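# Move masking tape roll onto coffee table in next room

## Task

Get the roll of masking tape onto the coffee table in the adjoining room so that it rests there on its own, released from the gripper and not propped up by the robot. The robot must not fall over or finish leaning, or the attempt fails.

## Robot and tools

Robot: a Hello Robot Stretch 4, about 1.6 m tall. It has an omni-wheel base (rim within 0.23 m of its origin), a lift on a vertical mast, one arm that telescopes forward, a three-joint wrist and a two-finger gripper. Cameras: head_camera, head_left_camera, head_right_camera (fisheye) and wrist_camera.

Frames: the base frame sits on the floor under the base centre, with x forward, y to the left and z up. hand_pose is reported in it and marks the point between the fingers, 0.015 m behind their tips; with all wrist joints at 0 its axes line up with the base frame. The printed value may be slightly wrong. The odometry frame is where the base frame was when the scene began.

execute_actions: argument "actions" is a list holding one action, or empty (an empty list only reports state and images). Optional "cameras" chooses which images come back: a list of names, "all", or null/omitted for all; [] for none. An action may contain "base", "joints", or both, plus optional "pace" and "contact_limits". Alternatively it is just {"end_of_arm": "enable_torque"}, which re-powers any wrist or gripper motor that shut off, holding it where it is. All motions in one action begin together.
- "base" takes a single relative command measured from the base's last reported position: {"translate_m": d} drives straight, forward positive, -2 to 2 m; {"strafe_m": d} slides sideways, left positive, -2 to 2 m; {"rotate_rad": d} spins in place, counter-clockwise (left) positive, -3.2 to 3.2 rad.
- "joints" maps joint names to absolute targets: lift_m 0 to 1.2 m; arm_m 0 to 0.55 m of extension; wrist_yaw_rad -1.134 to 4.276 (0 points ahead, positive turns left, 3.14 is folded back, beyond 3.4 the arm may block it); wrist_pitch_rad -1.117 to 4.259 (0 level, 1.57 pointing down); wrist_roll_rad -1.117 to 4.259 (0 keeps fingers level, positive turns clockwise when viewed from behind the hand); gripper_m 0 to 0.08 m of finger gap. Done tolerances: ±0.004 for lift and arm, ±0.02 for yaw and roll, ±0.05 for pitch, ±0.002 for gripper. Targets outside a joint's range get clipped and the result reports it; other bad values or unknown keys reject the whole call with no motion.
- "pace": "slow", "default", "fast" or "max". Base speed is 0.1/0.3/0.4/0.6 m/s and turning 1/2/3/4 rad/s respectively, further reduced when lift_m is above 0.2 (down to 0.3 m/s and 1 rad/s at full height).
- "contact_limits": {"arm_m": value} from 0 (gentlest) to 0.75 (firmest), default 0.5; the arm halts on contact past that force.
A joint or base omitted from an action may still be driving toward an earlier target without its status showing it. If a call reports a stop, later motion calls in the same reply are skipped.

wait: {"seconds": 0 to 10}; commands nothing new and returns the same report.
zoom_image: {"camera": name, "region": [x0, y0, x1, y1]} in pixels of that camera's latest full image, origin top-left, at most 504 by 504; gives a sharper crop.
finished_scene: {"scene": n} (integer 1 to 2) closes the current scene once the last command has been held; irreversible, and it states whether the goal was met. The goal must still hold at that moment. Answering without any tool call also ends things.

Results: base_status and joint_status describe how each motion ended. "done" (for the base: wheels turned the full amount, slip included); "off_target" (resting away from target, perhaps still pushing); "contact_stop_at_<key>" (met resistance; lift, arm or wheels go slack, a slack lift may sag under load and slack wheels may roll); "limit_stop_at_<name>"; "time_out"; "torque_fault". After any stop the old target is dropped; moving the part again restores holding. "limit_stop_at_tilt" means a lean over 6 degrees: lift, arm and wheels go slack and ignore commands until upright. "limit_stop_at_own_body" means a self-collision was prevented; move away from the body, not toward it. It is likely with pitch below -0.2 combined with roll below -0.4 or above 4. To unfold at the start, send lift_m 0.4 together with wrist_yaw_rad 0. on_its_own lists things not commanded by this call; its "held at" is the held target, not the actual position.
lidar_m: 12 distances in metres from the base origin, one per 30-degree sector, the first straight ahead and counting counter-clockwise (4th left, 7th behind, 10th right). "-" means nothing seen or closer than 0.25 m. It spots table tops but can miss glass, thin legs and things behind. wrist_depth_mm: a 7x7 grid of median depths, 100 to 2000 mm, reading from top-left; "-" is unknown; the robot's own parts appear.
base_odometry comes from wheel rotation, so slip counts as motion; heading is -3.142 to 3.142, left positive. If turned_by_wheels and turned_by_imu disagree by over about 0.1 rad, a collision or slip occurred and heading drifted by roughly their difference. base_tilt is in degrees, forward and right positive, with a fixed bias up to about 1.5.
motor_effort: percent of maximum, positive toward larger joint values, peak in brackets (noisy); for wheel_0, wheel_1, wheel_2 positive turns the base right. Effort at rest outside its normal band suggests pushing or carrying.

Gripping: command a gap smaller than the object; once the fingers touch, they aim only slightly past contact until opened wider than the object. After closing, "off_target" usually means something is held; "done" usually means empty, though thin or lightly held items can still read "done". If gripper effort stays beyond about 50 from 0, the gripper motor faults, goes limp and may drop the item; re-enable with enable_torque. A wrist motor also faults when pressed hard or carrying over roughly 2.7 kg level.

Avoid: turning or driving with over 1 kg held and arm_m above 0.2, especially at fast paces; sustained pushes with the gripper raised or a high contact limit; drops, slips, collisions and hard shoves. A loose object may occasionally be nudged by something else. The robot keeps its last command while you are thinking.

Each tool is called after "Request:" as name(argument=value, ...), one argument or row to a line, values as JSON.

## Session

Request:
execute_actions(
  actions=[],
)

Scene clock: 0.00 s.
base_odometry: x=+0.000 y=+0.000 heading=+0.000 (m, m, rad; odometry frame)
turned_by_wheels: +0.000 (rad since the last result)
turned_by_imu: +0.000 (rad since the last result)
base_tilt: forward=+0.6 right=+0.4 (deg)
lidar_m: 0.83 0.76 0.78 0.96 0.87 0.88 1.03 0.92 0.93 1.16 1.26 2.78
base_status: not commanded
joint_positions: lift_m=+0.264 arm_m=-0.001 wrist_yaw_rad=+3.127 wrist_pitch_rad=-0.005 wrist_roll_rad=-0.017 gripper_m=+0.040
joint_status: not commanded
motor_effort: lift_m=+19 arm_m=-1 wrist_yaw_rad=-1 wrist_pitch_rad=-8 wrist_roll_rad=+1 gripper_m=+0 wheel_0=+0 wheel_1=+0 wheel_2=+0 (%)
hand_pose: x=-0.0410 y=+0.0905 z=+0.4433 quat_wxyz=(+0.007, +0.002, -0.008, +1.000) (m; base frame)
wrist_depth_mm: - 141 1229 1336 1060 878 750 / - 140 1229 1336 1078 866 759 / - 123 178 1336 1078 878 759 / 105 139 220 1366 1078 878 759 / 139 976 1205 1336 1078 878 759 / 904 1025 1160 1308 1025 891 750 / 891 960 124 1118 120 809 759
pictures: head_camera, head_left_camera, head_right_camera, wrist_camera
Images, in order (width x height): head_camera 420x560, head_left_camera 420x672, head_right_camera 420x672, wrist_camera 616x392.

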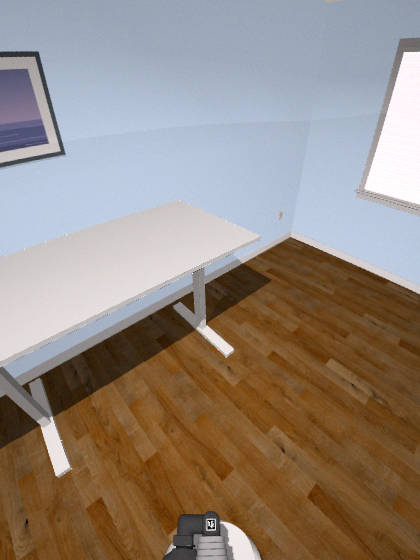

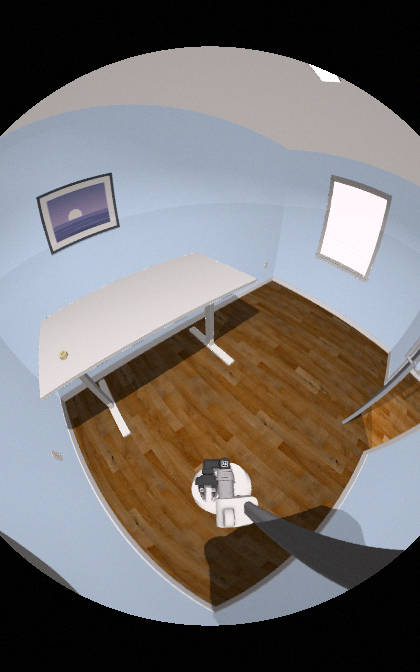

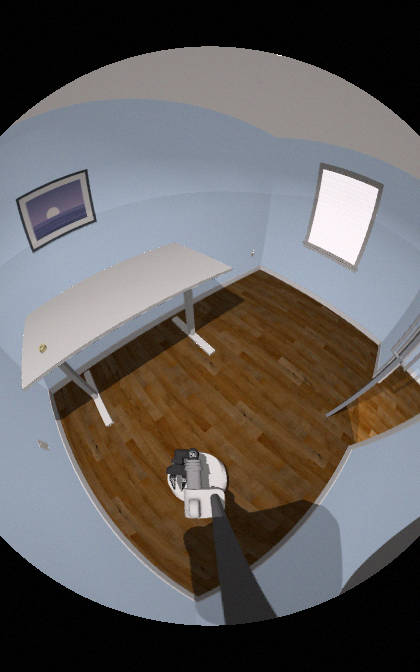

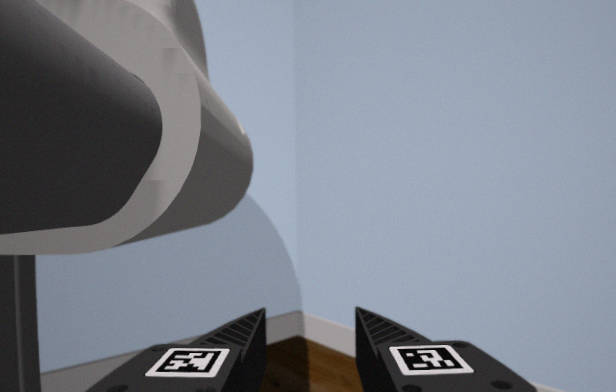

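Request:
execute_actions(
  actions=[
    {"base":{"rotate_rad":1.1},"joints":{"lift_m":1.05,"wrist_yaw_rad":0,"wrist_pitch_rad":0.7,"gripper_m":0.08},"pace":"fast"},
  ],
  cameras=["head_camera","wrist_camera"],
)

Scene clock: 10.17 s.
base_odometry: x=+0.000 y=+0.000 heading=+1.100 (m, m, rad; odometry frame)
turned_by_wheels: +1.100 (rad since the last result)
turned_by_imu: +1.086 (rad since the last result)
base_tilt: forward=+0.7 right=+0.5 (deg)
lidar_m: 0.77 0.96 0.87 0.88 1.02 0.91 0.93 1.22 1.36 1.27 0.82 0.77
base_status: done
joint_positions: lift_m=+1.050 arm_m=+0.000 wrist_yaw_rad=+0.000 wrist_pitch_rad=+0.702 wrist_roll_rad=-0.017 gripper_m=+0.080
joint_status: all done
motor_effort: lift_m=+20(20) arm_m=-1(1) wrist_yaw_rad=-2(12) wrist_pitch_rad=-6(8) wrist_roll_rad=+0(0) gripper_m=+3(1) wheel_0=+0(7) wheel_1=-1(11) wheel_2=-2(12) (%)
hand_pose: x=+0.3328 y=-0.0874 z=+1.0907 quat_wxyz=(+0.939, -0.008, +0.344, +0.003) (m; base frame)
wrist_depth_mm: 831 1025 1366 976 960 931 946 / 854 1078 741 683 676 676 676 / 878 1138 1618 1661 1464 549 521 / 917 1205 1708 1808 1661 1499 1397 / 946 1255 1576 1618 1661 1576 1499 / 991 1308 1430 1430 1397 1397 1366 / 991 104 1182 1229 1205 107 -
pictures: head_camera, wrist_camera
Images, in order (width x height): head_camera 420x560, wrist_camera 616x392.

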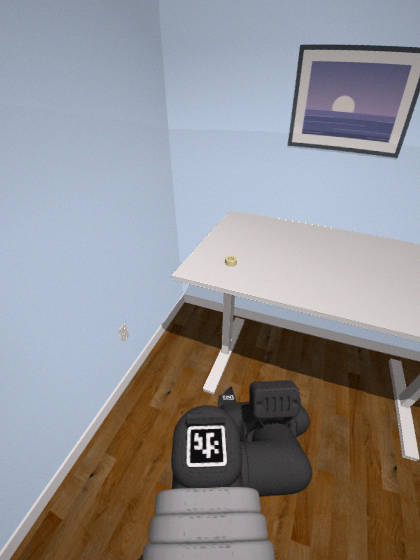

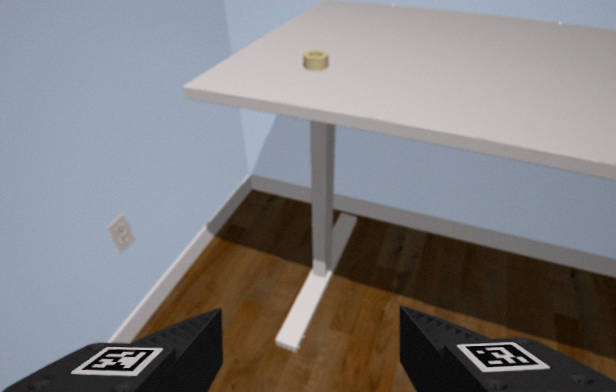

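Request:
execute_actions(
  actions=[
    {"base":{"translate_m":0.25},"joints":{"arm_m":0.3,"lift_m":1.01},"pace":"fast"},
  ],
  cameras=["wrist_camera"],
)

Scene clock: 17.30 s.
base_odometry: x=+0.113 y=+0.223 heading=+1.100 (m, m, rad; odometry frame)
turned_by_wheels: +0.000 (rad since the last result)
turned_by_imu: -0.002 (rad since the last result)
base_tilt: forward=+0.7 right=+0.6 (deg)
lidar_m: 0.56 0.86 0.78 0.79 1.00 1.15 1.15 1.48 2.95 0.89 0.59 0.53
base_status: done
joint_positions: lift_m=+1.010 arm_m=+0.299 wrist_yaw_rad=+0.000 wrist_pitch_rad=+0.702 wrist_roll_rad=-0.017 gripper_m=+0.080
joint_status: all done
motor_effort: lift_m=+17(14) arm_m=+5(7) wrist_yaw_rad=-1(0) wrist_pitch_rad=-6(5) wrist_roll_rad=+1(0) gripper_m=+2(3) wheel_0=+1(8) wheel_1=+3(10) wheel_2=-1(17) (%)
hand_pose: x=+0.6325 y=-0.0874 z=+1.0510 quat_wxyz=(+0.939, -0.008, +0.344, +0.003) (m; base frame)
wrist_depth_mm: 634 788 904 820 750 691 654 / 647 820 1008 574 574 574 569 / 668 866 477 452 445 442 442 / 699 831 373 373 368 366 364 / 715 319 317 297 310 309 307 / 282 273 273 271 270 267 266 / 245 104 229 239 229 107 -
pictures: wrist_camera
Images, in order (width x height): wrist_camera 616x392.

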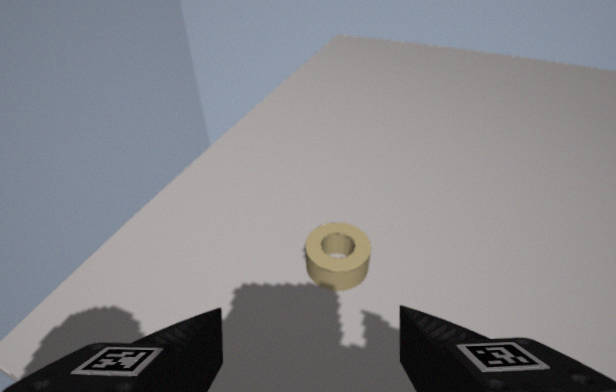

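Request:
execute_actions(
  actions=[
    {"base":{"strafe_m":-0.022},"joints":{"arm_m":0.407,"lift_m":0.935}},
  ],
  cameras=["wrist_camera"],
)

Request:
execute_actions(
  actions=[
    {"joints":{"gripper_m":0.03}},
  ],
  cameras=[],
)

Request:
execute_actions(
  actions=[
    {"joints":{"lift_m":0.98}},
  ],
  cameras=["wrist_camera"],
)

Scene clock: 24.63 s.
base_odometry: x=+0.133 y=+0.213 heading=+1.100 (m, m, rad; odometry frame)
turned_by_wheels: +0.000 (rad since the last result)
turned_by_imu: +0.000 (rad since the last result)
base_tilt: forward=+0.7 right=+0.4 (deg)
lidar_m: 0.53 0.88 0.79 0.82 1.03 1.17 1.17 1.44 2.92 0.86 0.56 0.50
base_status: done
joint_positions: lift_m=+0.935 arm_m=+0.406 wrist_yaw_rad=+0.000 wrist_pitch_rad=+0.702 wrist_roll_rad=-0.017 gripper_m=+0.080
joint_status: all done
motor_effort: lift_m=+16(18) arm_m=+5(6) wrist_yaw_rad=+0(1) wrist_pitch_rad=-7(5) wrist_roll_rad=+1(1) gripper_m=+2(2) wheel_0=+0(8) wheel_1=-1(10) wheel_2=+0(2) (%)
hand_pose: x=+0.7393 y=-0.0874 z=+0.9761 quat_wxyz=(+0.939, -0.008, +0.344, +0.003) (m; base frame)
wrist_depth_mm: 603 750 788 661 559 539 535 / 621 798 831 397 397 394 392 / 647 759 314 309 306 304 306 / 640 258 256 254 252 250 249 / 218 216 216 215 213 212 210 / 187 187 187 167 185 183 182 / 168 104 157 143 155 107 -
pictures: wrist_camera
Images, in order (width x height): wrist_camera 616x392.

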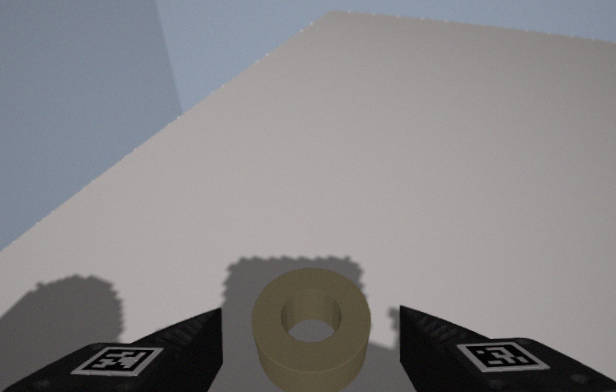

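Scene clock: 25.73 s.
base_odometry: x=+0.133 y=+0.213 heading=+1.100 (m, m, rad; odometry frame)
turned_by_wheels: +0.000 (rad since the last result)
turned_by_imu: +0.000 (rad since the last result)
base_tilt: forward=+0.7 right=+0.5 (deg)
lidar_m: 0.57 0.87 0.80 0.81 1.03 1.15 1.18 1.45 2.91 0.88 0.58 0.51
base_status: not commanded
joint_positions: lift_m=+0.935 arm_m=+0.406 wrist_yaw_rad=+0.000 wrist_pitch_rad=+0.702 wrist_roll_rad=-0.017 gripper_m=+0.048
joint_status: gripper_m off_target (ended at +0.048, target +0.030)
on_its_own: gripper_m is held at +0.042, not at your +0.030, by its contact guard: the fingers met something
motor_effort: lift_m=+16(16) arm_m=+5(5) wrist_yaw_rad=+0(1) wrist_pitch_rad=-7(5) wrist_roll_rad=+0(1) gripper_m=-39(39) wheel_0=+0(0) wheel_1=-1(1) wheel_2=+0(0) (%)
hand_pose: x=+0.7394 y=-0.0874 z=+0.9761 quat_wxyz=(+0.939, -0.008, +0.344, +0.003) (m; base frame)
wrist_depth_mm: 609 778 788 661 559 535 530 / 621 798 831 397 394 392 392 / 647 768 314 309 307 306 304 / 640 257 256 254 252 250 249 / 219 217 216 215 213 212 210 / 188 187 187 166 185 183 181 / 166 168 128 143 121 137 -
pictures: none
No camera images: the call's "cameras" was empty. Leave "cameras" out to get every camera's image.

Scene clock: 26.80 s.
base_odometry: x=+0.133 y=+0.213 heading=+1.100 (m, m, rad; odometry frame)
turned_by_wheels: +0.000 (rad since the last result)
turned_by_imu: +0.000 (rad since the last result)
base_tilt: forward=+0.7 right=+0.5 (deg)
lidar_m: 0.56 0.87 0.80 0.81 1.02 1.16 1.17 1.47 2.91 0.87 0.59 0.53
base_status: not commanded
joint_positions: lift_m=+0.980 arm_m=+0.406 wrist_yaw_rad=+0.000 wrist_pitch_rad=+0.702 wrist_roll_rad=-0.017 gripper_m=+0.048
joint_status: all done
on_its_own: gripper_m is held at +0.042, not at your +0.030, by its contact guard: the fingers met something
motor_effort: lift_m=+21(22) arm_m=+5(5) wrist_yaw_rad=+1(0) wrist_pitch_rad=-6(8) wrist_roll_rad=+2(0) gripper_m=-39(40) wheel_0=+0(0) wheel_1=-1(1) wheel_2=+0(0) (%)
hand_pose: x=+0.7394 y=-0.0874 z=+1.0207 quat_wxyz=(+0.939, -0.008, +0.344, +0.003) (m; base frame)
wrist_depth_mm: 609 768 788 707 647 603 564 / 621 798 878 508 500 500 496 / 647 842 399 394 389 389 387 / 668 778 325 322 320 317 315 / 668 277 274 274 271 268 266 / 238 238 238 167 235 233 231 / 211 214 128 143 122 159 208
pictures: wrist_camera
Images, in order (width x height): wrist_camera 616x392.

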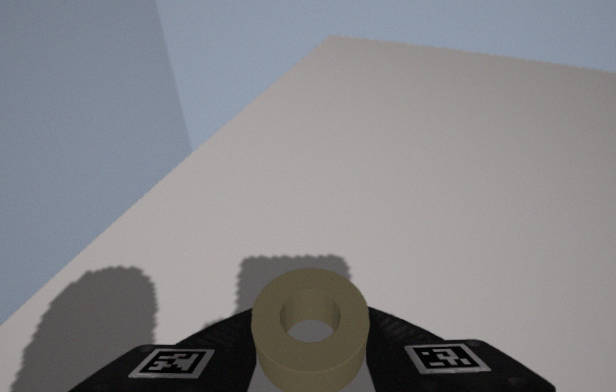

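Request:
execute_actions(
  actions=[
    {"base":{"translate_m":-0.25},"joints":{"arm_m":0},"pace":"fast"},
  ],
  cameras=[],
)

Request:
execute_actions(
  actions=[
    {"base":{"rotate_rad":-2.15},"joints":{"lift_m":0.8}},
  ],
  cameras=["head_camera","head_left_camera"],
)

Scene clock: 34.33 s.
base_odometry: x=+0.020 y=-0.010 heading=+1.100 (m, m, rad; odometry frame)
turned_by_wheels: +0.000 (rad since the last result)
turned_by_imu: +0.001 (rad since the last result)
base_tilt: forward=+0.7 right=+0.3 (deg)
lidar_m: 0.77 0.98 0.89 0.90 1.00 0.91 0.95 1.21 1.34 1.25 0.83 0.75
base_status: done
joint_positions: lift_m=+0.980 arm_m=+0.001 wrist_yaw_rad=+0.000 wrist_pitch_rad=+0.703 wrist_roll_rad=-0.017 gripper_m=+0.048
joint_status: all done
on_its_own: gripper_m is held at +0.042, not at your +0.030, by its contact guard: the fingers met something
motor_effort: lift_m=+21(21) arm_m=-5(6) wrist_yaw_rad=+1(2) wrist_pitch_rad=-8(6) wrist_roll_rad=+1(0) gripper_m=-39(39) wheel_0=-2(7) wheel_1=-4(10) wheel_2=+3(14) (%)
hand_pose: x=+0.3340 y=-0.0875 z=+1.0206 quat_wxyz=(+0.939, -0.008, +0.344, +0.003) (m; base frame)
wrist_depth_mm: 854 1042 741 723 723 683 699 / 866 1098 1464 960 539 504 504 / 904 1160 1661 1661 1499 1366 1255 / 931 1229 1708 1708 1661 1499 1397 / 960 1281 1576 1499 1576 1537 1464 / 1008 1255 1366 167 1308 1308 1281 / 1060 1205 128 143 121 640 1160
pictures: none
No camera images: the call's "cameras" was empty. Leave "cameras" out to get every camera's image.

Scene clock: 36.90 s.
base_odometry: x=+0.020 y=-0.010 heading=-1.050 (m, m, rad; odometry frame)
turned_by_wheels: -2.149 (rad since the last result)
turned_by_imu: -2.123 (rad since the last result)
base_tilt: forward=+0.7 right=+0.5 (deg)
lidar_m: 1.26 2.77 0.84 0.74 0.76 1.00 0.88 0.89 1.03 0.91 0.94 1.14
base_status: done
joint_positions: lift_m=+0.800 arm_m=+0.001 wrist_yaw_rad=+0.000 wrist_pitch_rad=+0.703 wrist_roll_rad=-0.017 gripper_m=+0.048
joint_status: all done
on_its_own: gripper_m is held at +0.042, not at your +0.030, by its contact guard: the fingers met something
motor_effort: lift_m=+17(23) arm_m=-5(5) wrist_yaw_rad=+0(1) wrist_pitch_rad=-6(5) wrist_roll_rad=+1(1) gripper_m=-39(40) wheel_0=+3(5) wheel_1=+4(11) wheel_2=+4(12) (%)
hand_pose: x=+0.3341 y=-0.0874 z=+0.8409 quat_wxyz=(+0.939, -0.008, +0.344, +0.003) (m; base frame)
wrist_depth_mm: - - - - - - 891 / - - - - - - 931 / 1983 1921 1921 1921 1863 1863 960 / 1618 1537 1537 1537 1537 1430 991 / 1308 1336 1308 1308 1281 1255 1042 / 1138 1138 1138 167 1098 1118 1025 / 1008 1025 128 143 121 991 976
pictures: head_camera, head_left_camera
Images, in order (width x height): head_camera 420x560, head_left_camera 420x672.

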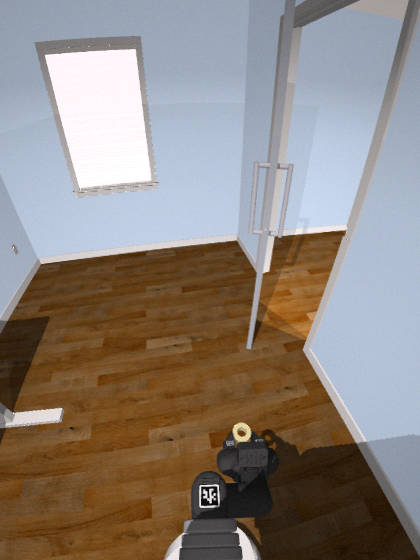

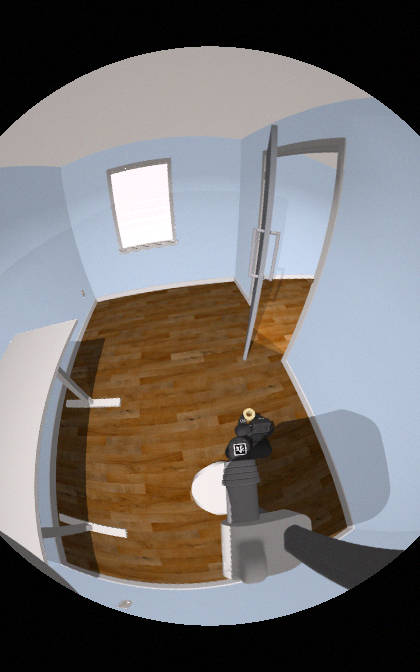

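Request:
execute_actions(
  actions=[
    {"base":{"rotate_rad":-0.28},"joints":{"lift_m":0.4,"arm_m":0.45},"pace":"fast"},
  ],
  cameras=[],
)

Request:
execute_actions(
  actions=[
    {"base":{"translate_m":0.35},"pace":"fast"},
  ],
  cameras=["head_camera","wrist_camera"],
)

Scene clock: 48.00 s.
base_odometry: x=+0.020 y=-0.010 heading=-1.329 (m, m, rad; odometry frame)
turned_by_wheels: -0.279 (rad since the last result)
turned_by_imu: -0.276 (rad since the last result)
base_tilt: forward=+0.5 right=+0.6 (deg)
lidar_m: 1.23 2.81 1.01 0.79 0.77 0.83 0.92 0.90 0.96 0.97 0.91 1.00
base_status: done
joint_positions: lift_m=+0.400 arm_m=+0.449 wrist_yaw_rad=+0.000 wrist_pitch_rad=+0.702 wrist_roll_rad=-0.017 gripper_m=+0.048
joint_status: all done
on_its_own: gripper_m is held at +0.042, not at your +0.030, by its contact guard: the fingers met something
motor_effort: lift_m=+17(14) arm_m=+5(5) wrist_yaw_rad=+1(1) wrist_pitch_rad=-6(7) wrist_roll_rad=+1(0) gripper_m=-40(40) wheel_0=+4(7) wheel_1=+5(8) wheel_2=+1(11) (%)
hand_pose: x=+0.7824 y=-0.0874 z=+0.4409 quat_wxyz=(+0.939, -0.008, +0.344, +0.003) (m; base frame)
wrist_depth_mm: 1756 1921 699 1863 1983 597 508 / 1537 1464 878 1430 1397 640 530 / 1160 1138 1025 1118 1098 683 554 / 931 917 878 904 891 732 585 / 778 768 768 759 759 723 609 / 668 661 668 167 654 647 609 / 585 597 128 143 121 585 580
pictures: none
No camera images: the call's "cameras" was empty. Leave "cameras" out to get every camera's image.

Scene clock: 50.17 s.
base_odometry: x=+0.103 y=-0.350 heading=-1.329 (m, m, rad; odometry frame)
turned_by_wheels: +0.000 (rad since the last result)
turned_by_imu: -0.003 (rad since the last result)
base_tilt: forward=+0.6 right=+0.4 (deg)
lidar_m: 0.90 2.51 2.32 0.93 0.90 1.00 1.24 1.19 1.05 0.80 0.77 0.82
base_status: done
joint_positions: lift_m=+0.400 arm_m=+0.449 wrist_yaw_rad=+0.000 wrist_pitch_rad=+0.702 wrist_roll_rad=-0.017 gripper_m=+0.048
joint_status: not commanded
on_its_own: gripper_m is held at +0.042, not at your +0.030, by its contact guard: the fingers met something
motor_effort: lift_m=+17(17) arm_m=+5(5) wrist_yaw_rad=-2(0) wrist_pitch_rad=-7(5) wrist_roll_rad=+0(0) gripper_m=-40(40) wheel_0=+0(11) wheel_1=+1(11) wheel_2=-2(13) (%)
hand_pose: x=+0.7824 y=-0.0874 z=+0.4409 quat_wxyz=(+0.939, -0.008, +0.344, +0.003) (m; base frame)
wrist_depth_mm: 203 236 517 1863 1983 1921 1921 / 1430 236 504 1336 1464 1397 1397 / 1160 254 496 1118 1078 1078 1078 / 931 296 484 904 904 891 424 / 778 723 469 759 768 759 430 / 668 654 389 167 654 634 462 / 591 597 128 143 121 525 484
pictures: head_camera, wrist_camera
Images, in order (width x height): head_camera 420x560, wrist_camera 616x392.

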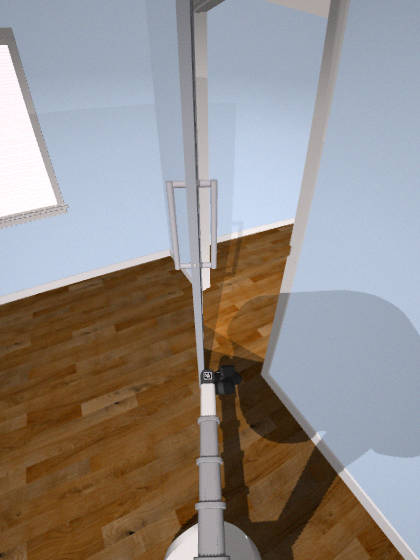

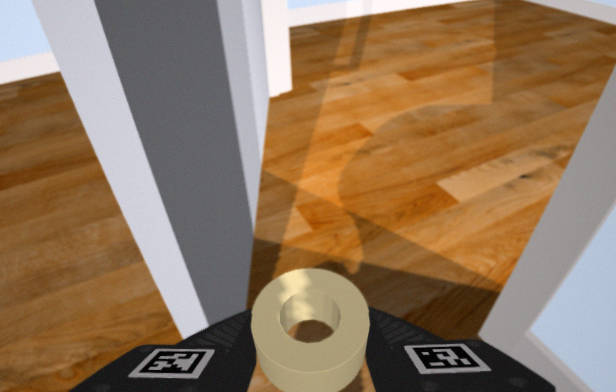

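Request:
execute_actions(
  actions=[
    {"base":{"strafe_m":-0.065}},
  ],
  cameras=[],
)

Request:
execute_actions(
  actions=[
    {"base":{"translate_m":0.33}},
  ],
  cameras=["head_camera"],
)

Request:
execute_actions(
  actions=[
    {"base":{"strafe_m":0.4},"pace":"slow"},
  ],
  cameras=["head_camera","head_left_camera"],
)

Scene clock: 59.13 s.
base_odometry: x=+0.040 y=-0.365 heading=-1.329 (m, m, rad; odometry frame)
turned_by_wheels: +0.000 (rad since the last result)
turned_by_imu: +0.000 (rad since the last result)
base_tilt: forward=+0.8 right=+0.5 (deg)
lidar_m: 0.91 2.52 2.38 0.99 0.97 1.04 1.20 1.17 0.97 0.74 0.71 0.76
base_status: done
joint_positions: lift_m=+0.400 arm_m=+0.449 wrist_yaw_rad=+0.000 wrist_pitch_rad=+0.702 wrist_roll_rad=-0.017 gripper_m=+0.048
joint_status: not commanded
on_its_own: gripper_m is held at +0.042, not at your +0.030, by its contact guard: the fingers met something
motor_effort: lift_m=+17(17) arm_m=+5(5) wrist_yaw_rad=-1(1) wrist_pitch_rad=-6(7) wrist_roll_rad=+1(1) gripper_m=-40(39) wheel_0=+1(10) wheel_1=-2(10) wheel_2=+0(2) (%)
hand_pose: x=+0.7824 y=-0.0874 z=+0.4409 quat_wxyz=(+0.939, -0.008, +0.344, +0.003) (m; base frame)
wrist_depth_mm: 254 377 831 - 1983 1921 1756 / 254 375 798 1397 1397 1397 315 / 254 373 788 1098 1098 1078 332 / 283 368 768 904 891 854 353 / 750 366 715 759 759 466 382 / 676 415 569 167 647 496 404 / 585 521 128 143 121 466 418
pictures: none
No camera images: the call's "cameras" was empty. Leave "cameras" out to get every camera's image.

Scene clock: 61.70 s.
base_odometry: x=+0.119 y=-0.685 heading=-1.329 (m, m, rad; odometry frame)
turned_by_wheels: +0.000 (rad since the last result)
turned_by_imu: -0.003 (rad since the last result)
base_tilt: forward=+0.8 right=+0.5 (deg)
lidar_m: 0.59 0.65 2.35 1.13 1.09 1.18 1.53 1.46 0.79 0.59 0.56 0.61
base_status: done
joint_positions: lift_m=+0.400 arm_m=+0.449 wrist_yaw_rad=+0.000 wrist_pitch_rad=+0.702 wrist_roll_rad=-0.017 gripper_m=+0.048
joint_status: not commanded
on_its_own: gripper_m is held at +0.042, not at your +0.030, by its contact guard: the fingers met something
motor_effort: lift_m=+17(17) arm_m=+5(5) wrist_yaw_rad=+0(1) wrist_pitch_rad=-6(10) wrist_roll_rad=+0(1) gripper_m=-40(41) wheel_0=+1(6) wheel_1=+4(8) wheel_2=-2(12) (%)
hand_pose: x=+0.7824 y=-0.0874 z=+0.4409 quat_wxyz=(+0.939, -0.008, +0.344, +0.003) (m; base frame)
wrist_depth_mm: 265 392 866 1756 1863 1921 1921 / 265 392 842 1430 1397 1397 1397 / 257 389 831 1098 1098 1078 1098 / 254 387 809 904 904 904 878 / 253 382 723 759 759 750 741 / 255 373 591 167 654 647 647 / 251 319 128 143 121 580 574
pictures: head_camera
Images, in order (width x height): head_camera 420x560.

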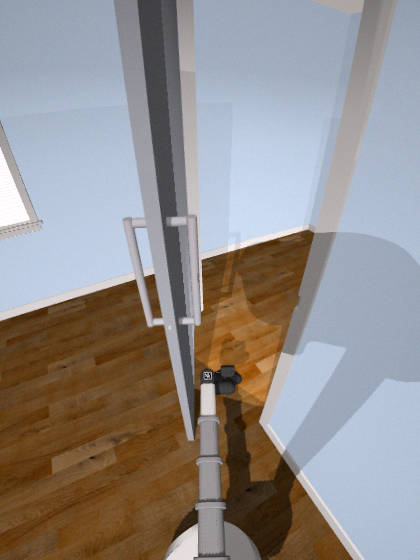

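Scene clock: 66.83 s.
base_odometry: x=+0.508 y=-0.590 heading=-1.329 (m, m, rad; odometry frame)
turned_by_wheels: +0.000 (rad since the last result)
turned_by_imu: -0.002 (rad since the last result)
base_tilt: forward=+0.6 right=+0.5 (deg)
lidar_m: 0.61 2.04 2.11 0.75 0.75 0.82 1.18 1.64 1.23 0.95 0.92 2.80
base_status: done
joint_positions: lift_m=+0.400 arm_m=+0.449 wrist_yaw_rad=+0.000 wrist_pitch_rad=+0.702 wrist_roll_rad=-0.017 gripper_m=+0.048
joint_status: not commanded
on_its_own: gripper_m is held at +0.042, not at your +0.030, by its contact guard: the fingers met something
motor_effort: lift_m=+17(17) arm_m=+5(5) wrist_yaw_rad=+0(1) wrist_pitch_rad=-6(6) wrist_roll_rad=+0(0) gripper_m=-39(40) wheel_0=-3(12) wheel_1=+3(7) wheel_2=-4(6) (%)
hand_pose: x=+0.7825 y=-0.0874 z=+0.4410 quat_wxyz=(+0.939, -0.008, +0.344, +0.003) (m; base frame)
wrist_depth_mm: - 115 163 279 854 1921 1921 / - 116 170 304 1008 1366 1430 / - 121 179 334 1060 1098 1078 / 104 126 190 373 891 891 878 / 105 131 200 373 759 750 741 / 107 136 183 167 654 647 640 / 109 125 128 143 122 580 580
pictures: head_camera, head_left_camera
Images, in order (width x height): head_camera 420x560, head_left_camera 420x672.

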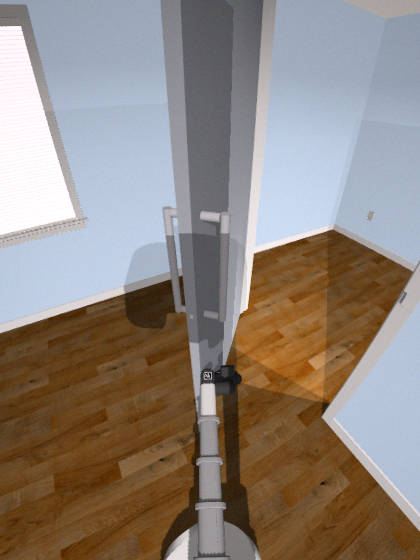

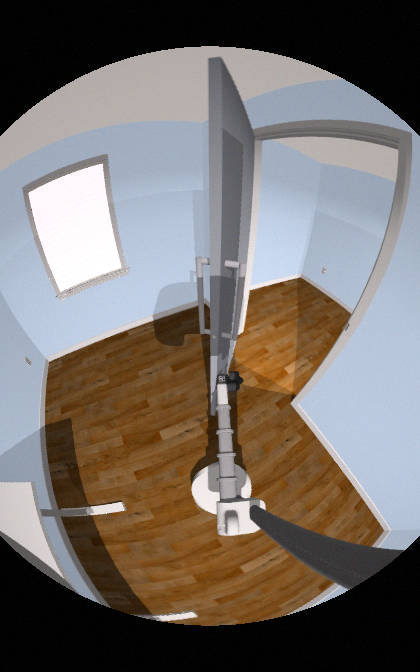

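Request:
execute_actions(
  actions=[
    {"base":{"rotate_rad":-0.4},"joints":{"arm_m":0}},
  ],
  cameras=["head_camera"],
)

Scene clock: 79.37 s.
base_odometry: x=+0.508 y=-0.590 heading=-1.729 (m, m, rad; odometry frame)
turned_by_wheels: -0.399 (rad since the last result)
turned_by_imu: -0.395 (rad since the last result)
base_tilt: forward=+0.7 right=+0.5 (deg)
lidar_m: 1.27 0.59 2.03 1.91 0.75 0.73 0.85 1.41 1.66 1.13 0.94 0.92
base_status: done
joint_positions: lift_m=+0.400 arm_m=+0.001 wrist_yaw_rad=+0.000 wrist_pitch_rad=+0.703 wrist_roll_rad=-0.017 gripper_m=+0.048
joint_status: all done
on_its_own: gripper_m is held at +0.042, not at your +0.030, by its contact guard: the fingers met something
motor_effort: lift_m=+17(17) arm_m=-5(5) wrist_yaw_rad=+1(1) wrist_pitch_rad=-7(6) wrist_roll_rad=+1(0) gripper_m=-39(39) wheel_0=+2(9) wheel_1=+2(10) wheel_2=+2(10) (%)
hand_pose: x=+0.3341 y=-0.0874 z=+0.4409 quat_wxyz=(+0.939, -0.008, +0.344, +0.003) (m; base frame)
wrist_depth_mm: 544 854 - - 1983 609 554 / 535 842 1397 1464 1430 661 585 / 517 831 1118 1118 1118 715 621 / 508 798 917 904 904 778 676 / 508 732 778 768 759 750 707 / 634 654 668 167 654 654 654 / 591 603 128 143 121 585 580
pictures: head_camera
Images, in order (width x height): head_camera 420x560.

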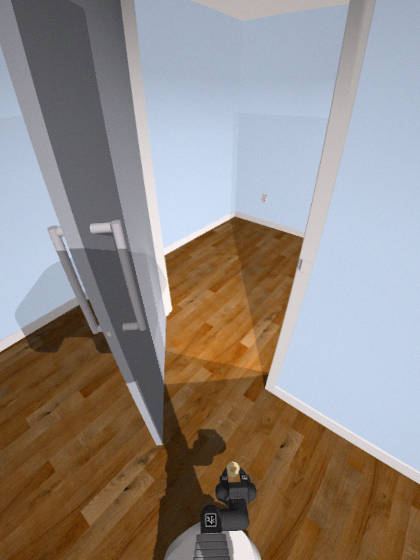

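Request:
execute_actions(
  actions=[
    {"base":{"strafe_m":-0.04}},
  ],
  cameras=[],
)

Request:
execute_actions(
  actions=[
    {"base":{"translate_m":0.65}},
  ],
  cameras=[],
)

Request:
execute_actions(
  actions=[
    {"base":{"strafe_m":0.1},"pace":"slow"},
  ],
  cameras=["head_camera","head_left_camera"],
)

Scene clock: 88.60 s.
base_odometry: x=+0.468 y=-0.583 heading=-1.729 (m, m, rad; odometry frame)
turned_by_wheels: +0.000 (rad since the last result)
turned_by_imu: +0.000 (rad since the last result)
base_tilt: forward=+0.5 right=+0.6 (deg)
lidar_m: 1.45 0.63 2.07 1.93 0.77 0.78 0.89 1.64 1.62 1.09 0.89 0.89
base_status: done
joint_positions: lift_m=+0.400 arm_m=+0.001 wrist_yaw_rad=+0.000 wrist_pitch_rad=+0.703 wrist_roll_rad=-0.017 gripper_m=+0.048
joint_status: not commanded
on_its_own: gripper_m is held at +0.042, not at your +0.030, by its contact guard: the fingers met something
motor_effort: lift_m=+17(17) arm_m=-5(5) wrist_yaw_rad=+1(3) wrist_pitch_rad=-5(10) wrist_roll_rad=+0(2) gripper_m=-39(41) wheel_0=+1(7) wheel_1=-2(10) wheel_2=+0(3) (%)
hand_pose: x=+0.3341 y=-0.0874 z=+0.4409 quat_wxyz=(+0.939, -0.008, +0.344, +0.003) (m; base frame)
wrist_depth_mm: 615 960 - 1983 - 585 535 / 603 946 1464 1464 1397 640 559 / 585 904 1138 1098 1098 691 603 / 569 866 917 917 878 741 654 / 554 750 778 768 768 750 691 / 585 668 668 166 661 654 640 / 591 603 128 143 121 585 580
pictures: none
No camera images: the call's "cameras" was empty. Leave "cameras" out to get every camera's image.

Scene clock: 92.27 s.
base_odometry: x=+0.366 y=-1.225 heading=-1.729 (m, m, rad; odometry frame)
turned_by_wheels: +0.000 (rad since the last result)
turned_by_imu: -0.005 (rad since the last result)
base_tilt: forward=+0.7 right=+0.5 (deg)
lidar_m: 2.09 0.50 0.32 0.25 2.09 1.28 1.42 2.05 1.03 0.49 0.40 2.64
base_status: done
joint_positions: lift_m=+0.400 arm_m=+0.001 wrist_yaw_rad=+0.000 wrist_pitch_rad=+0.703 wrist_roll_rad=-0.017 gripper_m=+0.048
joint_status: not commanded
on_its_own: gripper_m is held at +0.042, not at your +0.030, by its contact guard: the fingers met something
motor_effort: lift_m=+17(17) arm_m=-5(5) wrist_yaw_rad=-1(1) wrist_pitch_rad=-7(8) wrist_roll_rad=+0(1) gripper_m=-39(40) wheel_0=+2(7) wheel_1=+4(8) wheel_2=-2(12) (%)
hand_pose: x=+0.3341 y=-0.0874 z=+0.4409 quat_wxyz=(+0.939, -0.008, +0.344, +0.003) (m; base frame)
wrist_depth_mm: 683 1537 1808 - - 1921 1863 / 699 1464 1499 1464 1397 1397 1397 / 676 1025 1138 1118 1098 1098 1098 / 661 904 917 904 904 891 904 / 647 778 768 768 759 750 750 / 640 668 668 167 661 654 647 / 585 603 128 143 121 591 585
pictures: none
No camera images: the call's "cameras" was empty. Leave "cameras" out to get every camera's image.

Scene clock: 94.40 s.
base_odometry: x=+0.465 y=-1.241 heading=-1.728 (m, m, rad; odometry frame)
turned_by_wheels: +0.000 (rad since the last result)
turned_by_imu: +0.000 (rad since the last result)
base_tilt: forward=+0.7 right=+0.4 (deg)
lidar_m: 1.05 0.33 0.25 - - 1.23 1.36 2.14 1.17 0.59 0.49 2.71
base_status: done
joint_positions: lift_m=+0.400 arm_m=+0.001 wrist_yaw_rad=+0.000 wrist_pitch_rad=+0.703 wrist_roll_rad=-0.017 gripper_m=+0.048
joint_status: not commanded
on_its_own: gripper_m is held at +0.042, not at your +0.030, by its contact guard: the fingers met something
motor_effort: lift_m=+17(17) arm_m=-5(5) wrist_yaw_rad=-2(2) wrist_pitch_rad=-6(8) wrist_roll_rad=+1(0) gripper_m=-40(40) wheel_0=-2(8) wheel_1=+3(8) wheel_2=+0(3) (%)
hand_pose: x=+0.3341 y=-0.0874 z=+0.4409 quat_wxyz=(+0.939, -0.008, +0.344, +0.003) (m; base frame)
wrist_depth_mm: 544 1098 1808 - 1983 1921 1808 / 539 788 1430 1430 1430 1366 1397 / 517 820 1118 1118 1098 1098 1078 / 508 809 917 917 891 904 891 / 492 732 778 768 768 759 750 / 492 654 676 167 654 654 647 / 484 597 128 143 121 580 580
pictures: head_camera, head_left_camera
Images, in order (width x height): head_camera 420x560, head_left_camera 420x672.

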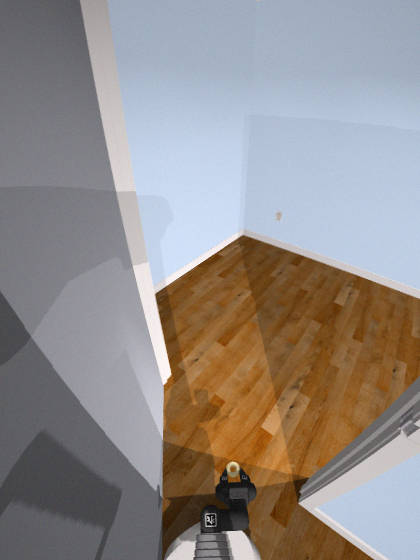

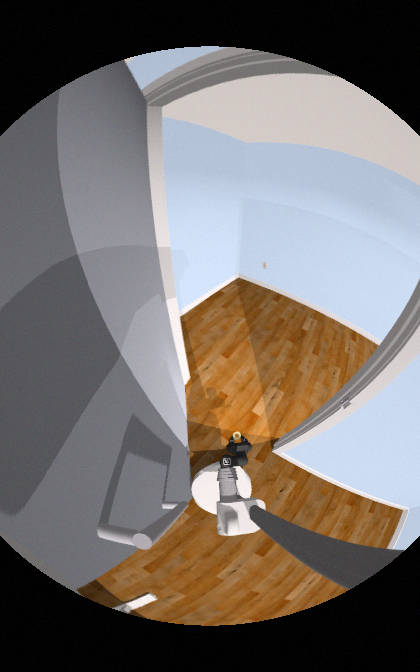

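Request:
execute_actions(
  actions=[
    {"base":{"strafe_m":-0.07}},
  ],
  cameras=[],
)

Request:
execute_actions(
  actions=[
    {"base":{"translate_m":0.7}},
  ],
  cameras=[],
)

Request:
execute_actions(
  actions=[
    {"base":{"rotate_rad":-1.0},"joints":{"lift_m":0.6}},
  ],
  cameras=["head_camera","head_left_camera"],
)

Scene clock: 103.27 s.
base_odometry: x=+0.395 y=-1.230 heading=-1.728 (m, m, rad; odometry frame)
turned_by_wheels: +0.000 (rad since the last result)
turned_by_imu: +0.000 (rad since the last result)
base_tilt: forward=+0.7 right=+0.4 (deg)
lidar_m: 2.06 0.43 0.29 0.25 0.27 1.25 1.42 2.08 1.05 0.53 0.43 2.67
base_status: done
joint_positions: lift_m=+0.400 arm_m=+0.001 wrist_yaw_rad=+0.000 wrist_pitch_rad=+0.703 wrist_roll_rad=-0.017 gripper_m=+0.048
joint_status: not commanded
on_its_own: gripper_m is held at +0.042, not at your +0.030, by its contact guard: the fingers met something
motor_effort: lift_m=+17(17) arm_m=-5(5) wrist_yaw_rad=+0(0) wrist_pitch_rad=-6(11) wrist_roll_rad=+1(1) gripper_m=-39(40) wheel_0=+1(8) wheel_1=-1(12) wheel_2=+0(2) (%)
hand_pose: x=+0.3341 y=-0.0874 z=+0.4409 quat_wxyz=(+0.939, -0.008, +0.344, +0.003) (m; base frame)
wrist_depth_mm: 654 1537 1863 - 1983 1983 1808 / 654 1397 1464 1430 1397 1397 1397 / 621 904 1118 1118 1098 1078 1078 / 615 904 917 917 904 891 878 / 603 778 778 768 759 750 750 / 597 676 668 167 654 647 640 / 574 597 128 143 121 585 580
pictures: none
No camera images: the call's "cameras" was empty. Leave "cameras" out to get every camera's image.

Scene clock: 107.10 s.
base_odometry: x=+0.286 y=-1.921 heading=-1.728 (m, m, rad; odometry frame)
turned_by_wheels: +0.000 (rad since the last result)
turned_by_imu: -0.006 (rad since the last result)
base_tilt: forward=+0.8 right=+0.5 (deg)
lidar_m: 1.49 0.47 0.35 0.33 0.33 0.46 2.94 0.56 0.52 2.09 2.15 2.12
base_status: done
joint_positions: lift_m=+0.400 arm_m=+0.001 wrist_yaw_rad=+0.000 wrist_pitch_rad=+0.703 wrist_roll_rad=-0.017 gripper_m=+0.048
joint_status: not commanded
on_its_own: gripper_m is held at +0.042, not at your +0.030, by its contact guard: the fingers met something
motor_effort: lift_m=+17(17) arm_m=-5(5) wrist_yaw_rad=+0(0) wrist_pitch_rad=-7(4) wrist_roll_rad=+0(1) gripper_m=-39(39) wheel_0=+1(5) wheel_1=+3(9) wheel_2=-1(14) (%)
hand_pose: x=+0.3341 y=-0.0874 z=+0.4409 quat_wxyz=(+0.939, -0.008, +0.344, +0.003) (m; base frame)
wrist_depth_mm: 931 1098 1366 1661 1808 1708 1499 / 976 1160 1366 1430 1397 1397 1397 / 1042 1138 1138 1098 1098 1078 1098 / 931 917 904 917 917 891 891 / 788 778 768 768 759 759 750 / 676 668 668 167 661 654 654 / 591 603 128 143 121 585 580
pictures: none
No camera images: the call's "cameras" was empty. Leave "cameras" out to get every camera's image.

Scene clock: 109.00 s.
base_odometry: x=+0.286 y=-1.921 heading=-2.727 (m, m, rad; odometry frame)
turned_by_wheels: -0.999 (rad since the last result)
turned_by_imu: -0.987 (rad since the last result)
base_tilt: forward=+0.7 right=+0.5 (deg)
lidar_m: 2.13 2.15 1.45 0.45 0.36 0.32 0.34 0.45 2.05 0.53 0.53 2.14
base_status: done
joint_positions: lift_m=+0.600 arm_m=+0.001 wrist_yaw_rad=+0.000 wrist_pitch_rad=+0.703 wrist_roll_rad=-0.017 gripper_m=+0.048
joint_status: all done
on_its_own: gripper_m is held at +0.042, not at your +0.030, by its contact guard: the fingers met something
motor_effort: lift_m=+21(18) arm_m=-5(5) wrist_yaw_rad=+1(1) wrist_pitch_rad=-5(8) wrist_roll_rad=+0(0) gripper_m=-39(39) wheel_0=+4(7) wheel_1=+5(10) wheel_2=+3(10) (%)
hand_pose: x=+0.3341 y=-0.0874 z=+0.6406 quat_wxyz=(+0.939, -0.008, +0.344, +0.003) (m; base frame)
wrist_depth_mm: 1576 1708 1808 1983 - - - / 1708 1808 1863 1921 1921 1863 1921 / 1576 1537 1464 1499 1499 1464 1464 / 1255 1229 1229 1205 1205 1205 1205 / 1060 1042 1042 1042 1025 1025 1008 / 904 904 904 167 891 878 878 / 798 809 128 143 121 788 778
pictures: head_camera, head_left_camera
Images, in order (width x height): head_camera 420x560, head_left_camera 420x672.

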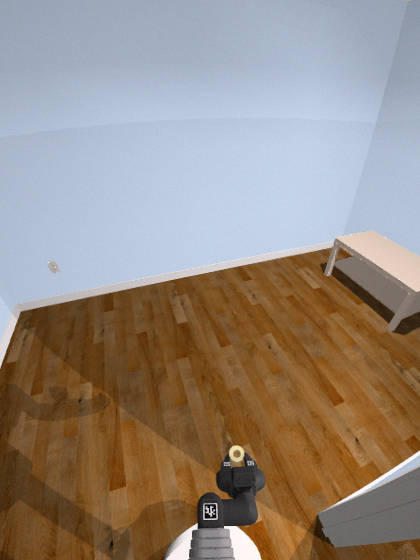

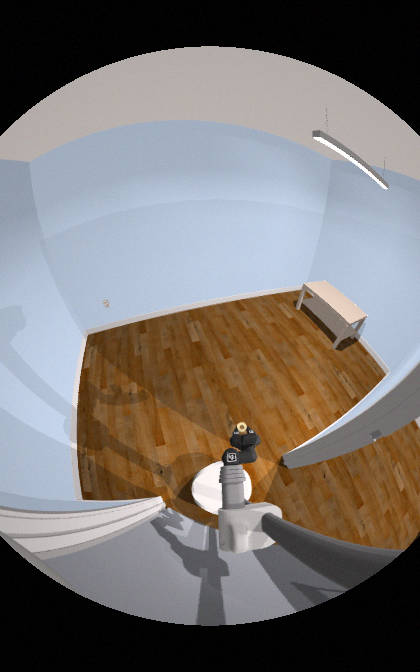

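Request:
execute_actions(
  actions=[
    {"base":{"translate_m":0.75},"pace":"fast"},
  ],
  cameras=[],
)

Request:
execute_actions(
  actions=[
    {"base":{"rotate_rad":-0.88}},
  ],
  cameras=[],
)

Request:
execute_actions(
  actions=[
    {"base":{"translate_m":1.05},"joints":{"arm_m":0.15},"pace":"fast"},
  ],
  cameras=["head_camera","wrist_camera"],
)

Scene clock: 120.70 s.
base_odometry: x=-0.401 y=-2.223 heading=-2.727 (m, m, rad; odometry frame)
turned_by_wheels: +0.000 (rad since the last result)
turned_by_imu: -0.007 (rad since the last result)
base_tilt: forward=+0.8 right=+0.6 (deg)
lidar_m: 1.43 1.42 1.62 1.45 1.45 0.95 1.02 0.76 0.74 1.28 1.65 1.70
base_status: done
joint_positions: lift_m=+0.600 arm_m=+0.001 wrist_yaw_rad=+0.000 wrist_pitch_rad=+0.703 wrist_roll_rad=-0.017 gripper_m=+0.048
joint_status: not commanded
on_its_own: gripper_m is held at +0.042, not at your +0.030, by its contact guard: the fingers met something
motor_effort: lift_m=+20(21) arm_m=-5(5) wrist_yaw_rad=+0(1) wrist_pitch_rad=-6(10) wrist_roll_rad=+1(1) gripper_m=-40(40) wheel_0=+1(8) wheel_1=+3(9) wheel_2=-1(16) (%)
hand_pose: x=+0.3341 y=-0.0874 z=+0.6406 quat_wxyz=(+0.939, -0.008, +0.344, +0.003) (m; base frame)
wrist_depth_mm: 1008 1078 1138 1229 1336 1464 1576 / 1060 1160 1255 1336 1499 1661 1756 / 1182 1255 1397 1430 1464 1464 1464 / 1229 1255 1229 1255 1205 1205 1182 / 1060 1042 1042 1025 1042 1025 1008 / 904 904 904 167 891 878 878 / 798 809 128 143 122 788 778
pictures: none
No camera images: the call's "cameras" was empty. Leave "cameras" out to get every camera's image.

Scene clock: 122.30 s.
base_odometry: x=-0.401 y=-2.223 heading=+2.676 (m, m, rad; odometry frame)
turned_by_wheels: -0.880 (rad since the last result)
turned_by_imu: -0.869 (rad since the last result)
base_tilt: forward=+0.7 right=+0.3 (deg)
lidar_m: 1.68 1.55 1.42 1.44 1.57 1.44 1.13 0.96 1.08 0.75 0.84 1.66
base_status: done
joint_positions: lift_m=+0.600 arm_m=+0.001 wrist_yaw_rad=+0.000 wrist_pitch_rad=+0.703 wrist_roll_rad=-0.017 gripper_m=+0.048
joint_status: not commanded
on_its_own: gripper_m is held at +0.042, not at your +0.030, by its contact guard: the fingers met something
motor_effort: lift_m=+20(21) arm_m=-5(5) wrist_yaw_rad=-1(0) wrist_pitch_rad=-5(7) wrist_roll_rad=+1(1) gripper_m=-39(39) wheel_0=+1(6) wheel_1=+3(12) wheel_2=+3(10) (%)
hand_pose: x=+0.3341 y=-0.0874 z=+0.6406 quat_wxyz=(+0.939, -0.008, +0.344, +0.003) (m; base frame)
wrist_depth_mm: 1397 1708 - 1863 1618 1808 1618 / 1397 1756 1863 1756 1756 1863 1756 / 1430 1537 1537 1499 1499 1464 1464 / 1255 1229 1255 1229 1229 1205 1160 / 1042 1042 1042 1042 1025 1008 1008 / 904 904 904 167 891 891 866 / 798 809 128 143 121 788 788
pictures: none
No camera images: the call's "cameras" was empty. Leave "cameras" out to get every camera's image.

Scene clock: 126.20 s.
base_odometry: x=-1.339 y=-1.752 heading=+2.677 (m, m, rad; odometry frame)
turned_by_wheels: +0.000 (rad since the last result)
turned_by_imu: -0.008 (rad since the last result)
base_tilt: forward=+0.6 right=+0.5 (deg)
lidar_m: 0.68 0.86 1.03 1.03 1.31 2.40 1.97 1.17 1.07 1.05 1.32 0.69
base_status: done
joint_positions: lift_m=+0.600 arm_m=+0.149 wrist_yaw_rad=+0.000 wrist_pitch_rad=+0.702 wrist_roll_rad=-0.017 gripper_m=+0.048
joint_status: all done
on_its_own: gripper_m is held at +0.042, not at your +0.030, by its contact guard: the fingers met something
motor_effort: lift_m=+20(20) arm_m=+5(7) wrist_yaw_rad=-1(2) wrist_pitch_rad=-8(8) wrist_roll_rad=+0(1) gripper_m=-40(39) wheel_0=+1(8) wheel_1=+3(9) wheel_2=+1(17) (%)
hand_pose: x=+0.4824 y=-0.0874 z=+0.6407 quat_wxyz=(+0.939, -0.008, +0.344, +0.003) (m; base frame)
wrist_depth_mm: 946 1098 1042 946 878 809 741 / 960 1182 820 809 798 788 778 / 1008 640 634 634 621 621 615 / 1008 549 517 512 508 504 500 / 1008 798 809 459 442 427 427 / 904 854 768 167 676 433 389 / 798 809 128 143 121 640 627
pictures: head_camera, wrist_camera
Images, in order (width x height): head_camera 420x560, wrist_camera 616x392.

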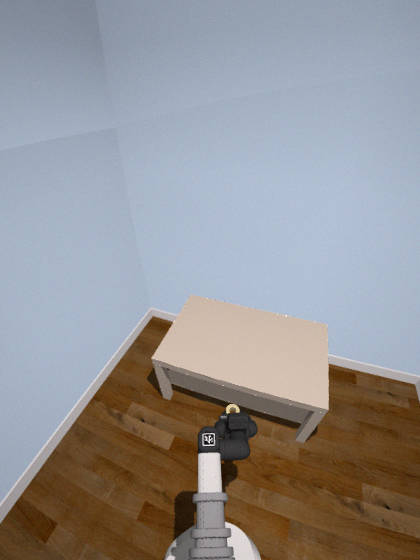

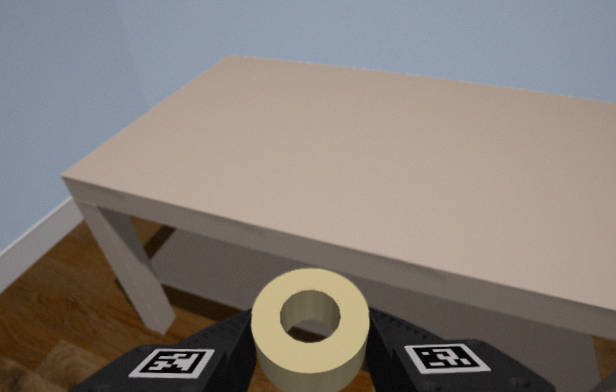

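Same table height.

Request:
execute_actions(
  actions=[
    {"joints":{"lift_m":0.5,"arm_m":0.54},"pace":"fast"},
  ],
  cameras=[],
)

Request:
execute_actions(
  actions=[
    {"joints":{"lift_m":0.439}},
  ],
  cameras=["wrist_camera","head_camera"],
)

Scene clock: 132.23 s.
base_odometry: x=-1.339 y=-1.752 heading=+2.677 (m, m, rad; odometry frame)
turned_by_wheels: +0.000 (rad since the last result)
turned_by_imu: +0.000 (rad since the last result)
base_tilt: forward=+0.7 right=+0.6 (deg)
lidar_m: 0.70 0.85 1.03 1.04 1.32 2.41 1.98 1.16 1.05 1.06 1.33 0.68
base_status: not commanded
joint_positions: lift_m=+0.500 arm_m=+0.539 wrist_yaw_rad=+0.000 wrist_pitch_rad=+0.702 wrist_roll_rad=-0.017 gripper_m=+0.048
joint_status: all done
on_its_own: gripper_m is held at +0.042, not at your +0.030, by its contact guard: the fingers met something
motor_effort: lift_m=+17(17) arm_m=+5(4) wrist_yaw_rad=+0(1) wrist_pitch_rad=-6(8) wrist_roll_rad=+0(0) gripper_m=-39(39) wheel_0=+1(1) wheel_1=+3(3) wheel_2=+0(0) (%)
hand_pose: x=+0.8724 y=-0.0874 z=+0.5410 quat_wxyz=(+0.939, -0.008, +0.344, +0.003) (m; base frame)
wrist_depth_mm: 750 699 634 569 525 492 459 / 820 768 564 609 569 530 496 / 831 445 436 430 424 424 421 / 362 359 355 355 349 347 347 / 304 304 301 301 297 296 293 / 262 262 260 167 257 256 253 / 231 236 128 143 121 230 228
pictures: none
No camera images: the call's "cameras" was empty. Leave "cameras" out to get every camera's image.

Scene clock: 133.43 s.
base_odometry: x=-1.339 y=-1.752 heading=+2.677 (m, m, rad; odometry frame)
turned_by_wheels: +0.000 (rad since the last result)
turned_by_imu: +0.000 (rad since the last result)
base_tilt: forward=+0.7 right=+0.5 (deg)
lidar_m: 0.70 0.87 1.04 1.05 1.32 2.41 1.96 1.16 1.05 1.07 1.34 0.68
base_status: not commanded
joint_positions: lift_m=+0.439 arm_m=+0.539 wrist_yaw_rad=+0.000 wrist_pitch_rad=+0.702 wrist_roll_rad=-0.017 gripper_m=+0.048
joint_status: all done
on_its_own: gripper_m is held at +0.042, not at your +0.030, by its contact guard: the fingers met something
motor_effort: lift_m=+16(16) arm_m=+5(5) wrist_yaw_rad=-2(2) wrist_pitch_rad=-6(7) wrist_roll_rad=+1(0) gripper_m=-40(39) wheel_0=+1(1) wheel_1=+3(3) wheel_2=+1(0) (%)
hand_pose: x=+0.8724 y=-0.0874 z=+0.4800 quat_wxyz=(+0.939, -0.008, +0.344, +0.003) (m; base frame)
wrist_depth_mm: 759 707 603 569 530 492 462 / 798 421 413 402 402 399 399 / 329 325 319 314 314 314 309 / 265 263 260 259 257 254 252 / 223 222 220 220 218 216 213 / 191 191 190 167 188 187 185 / 169 172 128 143 121 167 -
pictures: head_camera, wrist_camera
Images, in order (width x height): head_camera 420x560, wrist_camera 616x392.

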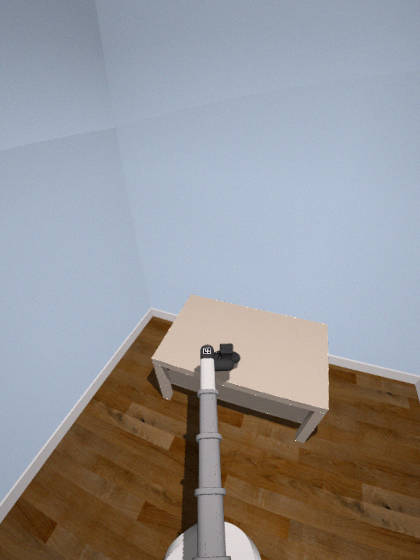

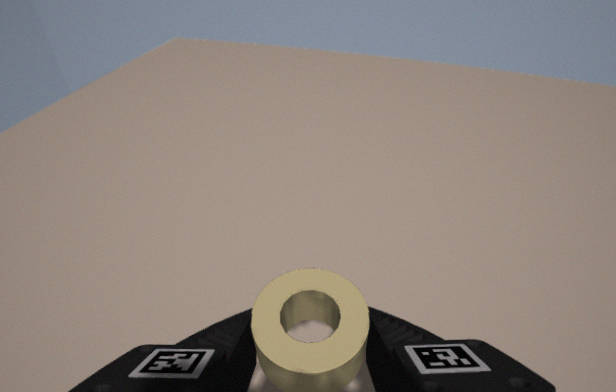

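Request:
execute_actions(
  actions=[
    {"joints":{"gripper_m":0.08}},
  ],
  cameras=[],
)

Request:
execute_actions(
  actions=[
    {"joints":{"lift_m":0.51},"pace":"fast"},
  ],
  cameras=["wrist_camera"],
)

Scene clock: 138.70 s.
base_odometry: x=-1.339 y=-1.752 heading=+2.677 (m, m, rad; odometry frame)
turned_by_wheels: +0.000 (rad since the last result)
turned_by_imu: +0.000 (rad since the last result)
base_tilt: forward=+0.8 right=+0.3 (deg)
lidar_m: 0.69 0.88 1.02 1.03 1.32 2.41 1.97 1.16 1.04 1.07 1.35 0.68
base_status: not commanded
joint_positions: lift_m=+0.439 arm_m=+0.539 wrist_yaw_rad=+0.000 wrist_pitch_rad=+0.702 wrist_roll_rad=-0.017 gripper_m=+0.080
joint_status: all done
motor_effort: lift_m=+16(17) arm_m=+5(5) wrist_yaw_rad=+0(0) wrist_pitch_rad=-8(7) wrist_roll_rad=+1(1) gripper_m=+3(37) wheel_0=+1(1) wheel_1=+3(3) wheel_2=+1(0) (%)
hand_pose: x=+0.8724 y=-0.0874 z=+0.4800 quat_wxyz=(+0.939, -0.008, +0.344, +0.003) (m; base frame)
wrist_depth_mm: 759 699 603 564 530 492 462 / 798 421 410 407 402 399 399 / 329 324 320 317 312 312 309 / 265 263 260 258 257 255 253 / 222 221 220 219 218 216 214 / 191 191 191 170 189 186 185 / 171 104 159 146 159 107 -
pictures: none
No camera images: the call's "cameras" was empty. Leave "cameras" out to get every camera's image.

Scene clock: 139.73 s.
base_odometry: x=-1.339 y=-1.752 heading=+2.677 (m, m, rad; odometry frame)
turned_by_wheels: +0.000 (rad since the last result)
turned_by_imu: +0.000 (rad since the last result)
base_tilt: forward=+0.8 right=+0.5 (deg)
lidar_m: 0.68 0.88 1.03 1.03 1.30 2.41 1.98 1.16 1.05 1.06 1.33 0.68
base_status: not commanded
joint_positions: lift_m=+0.510 arm_m=+0.539 wrist_yaw_rad=+0.000 wrist_pitch_rad=+0.702 wrist_roll_rad=-0.017 gripper_m=+0.080
joint_status: all done
motor_effort: lift_m=+20(22) arm_m=+5(5) wrist_yaw_rad=-2(1) wrist_pitch_rad=-7(6) wrist_roll_rad=+1(1) gripper_m=+2(2) wheel_0=+1(1) wheel_1=+3(3) wheel_2=+0(0) (%)
hand_pose: x=+0.8724 y=-0.0874 z=+0.5507 quat_wxyz=(+0.939, -0.008, +0.344, +0.003) (m; base frame)
wrist_depth_mm: 759 707 640 574 530 488 459 / 809 788 647 615 580 535 496 / 854 459 455 449 445 442 445 / 379 375 370 368 366 364 362 / 319 317 314 314 310 309 304 / 272 274 273 271 270 266 264 / 245 104 228 218 229 107 -
pictures: wrist_camera
Images, in order (width x height): wrist_camera 616x392.

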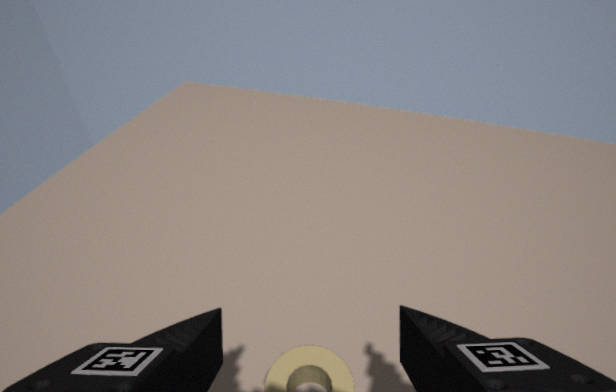

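Request:
finished_scene(
  scene=2,
)

The scene is finished: the task was done.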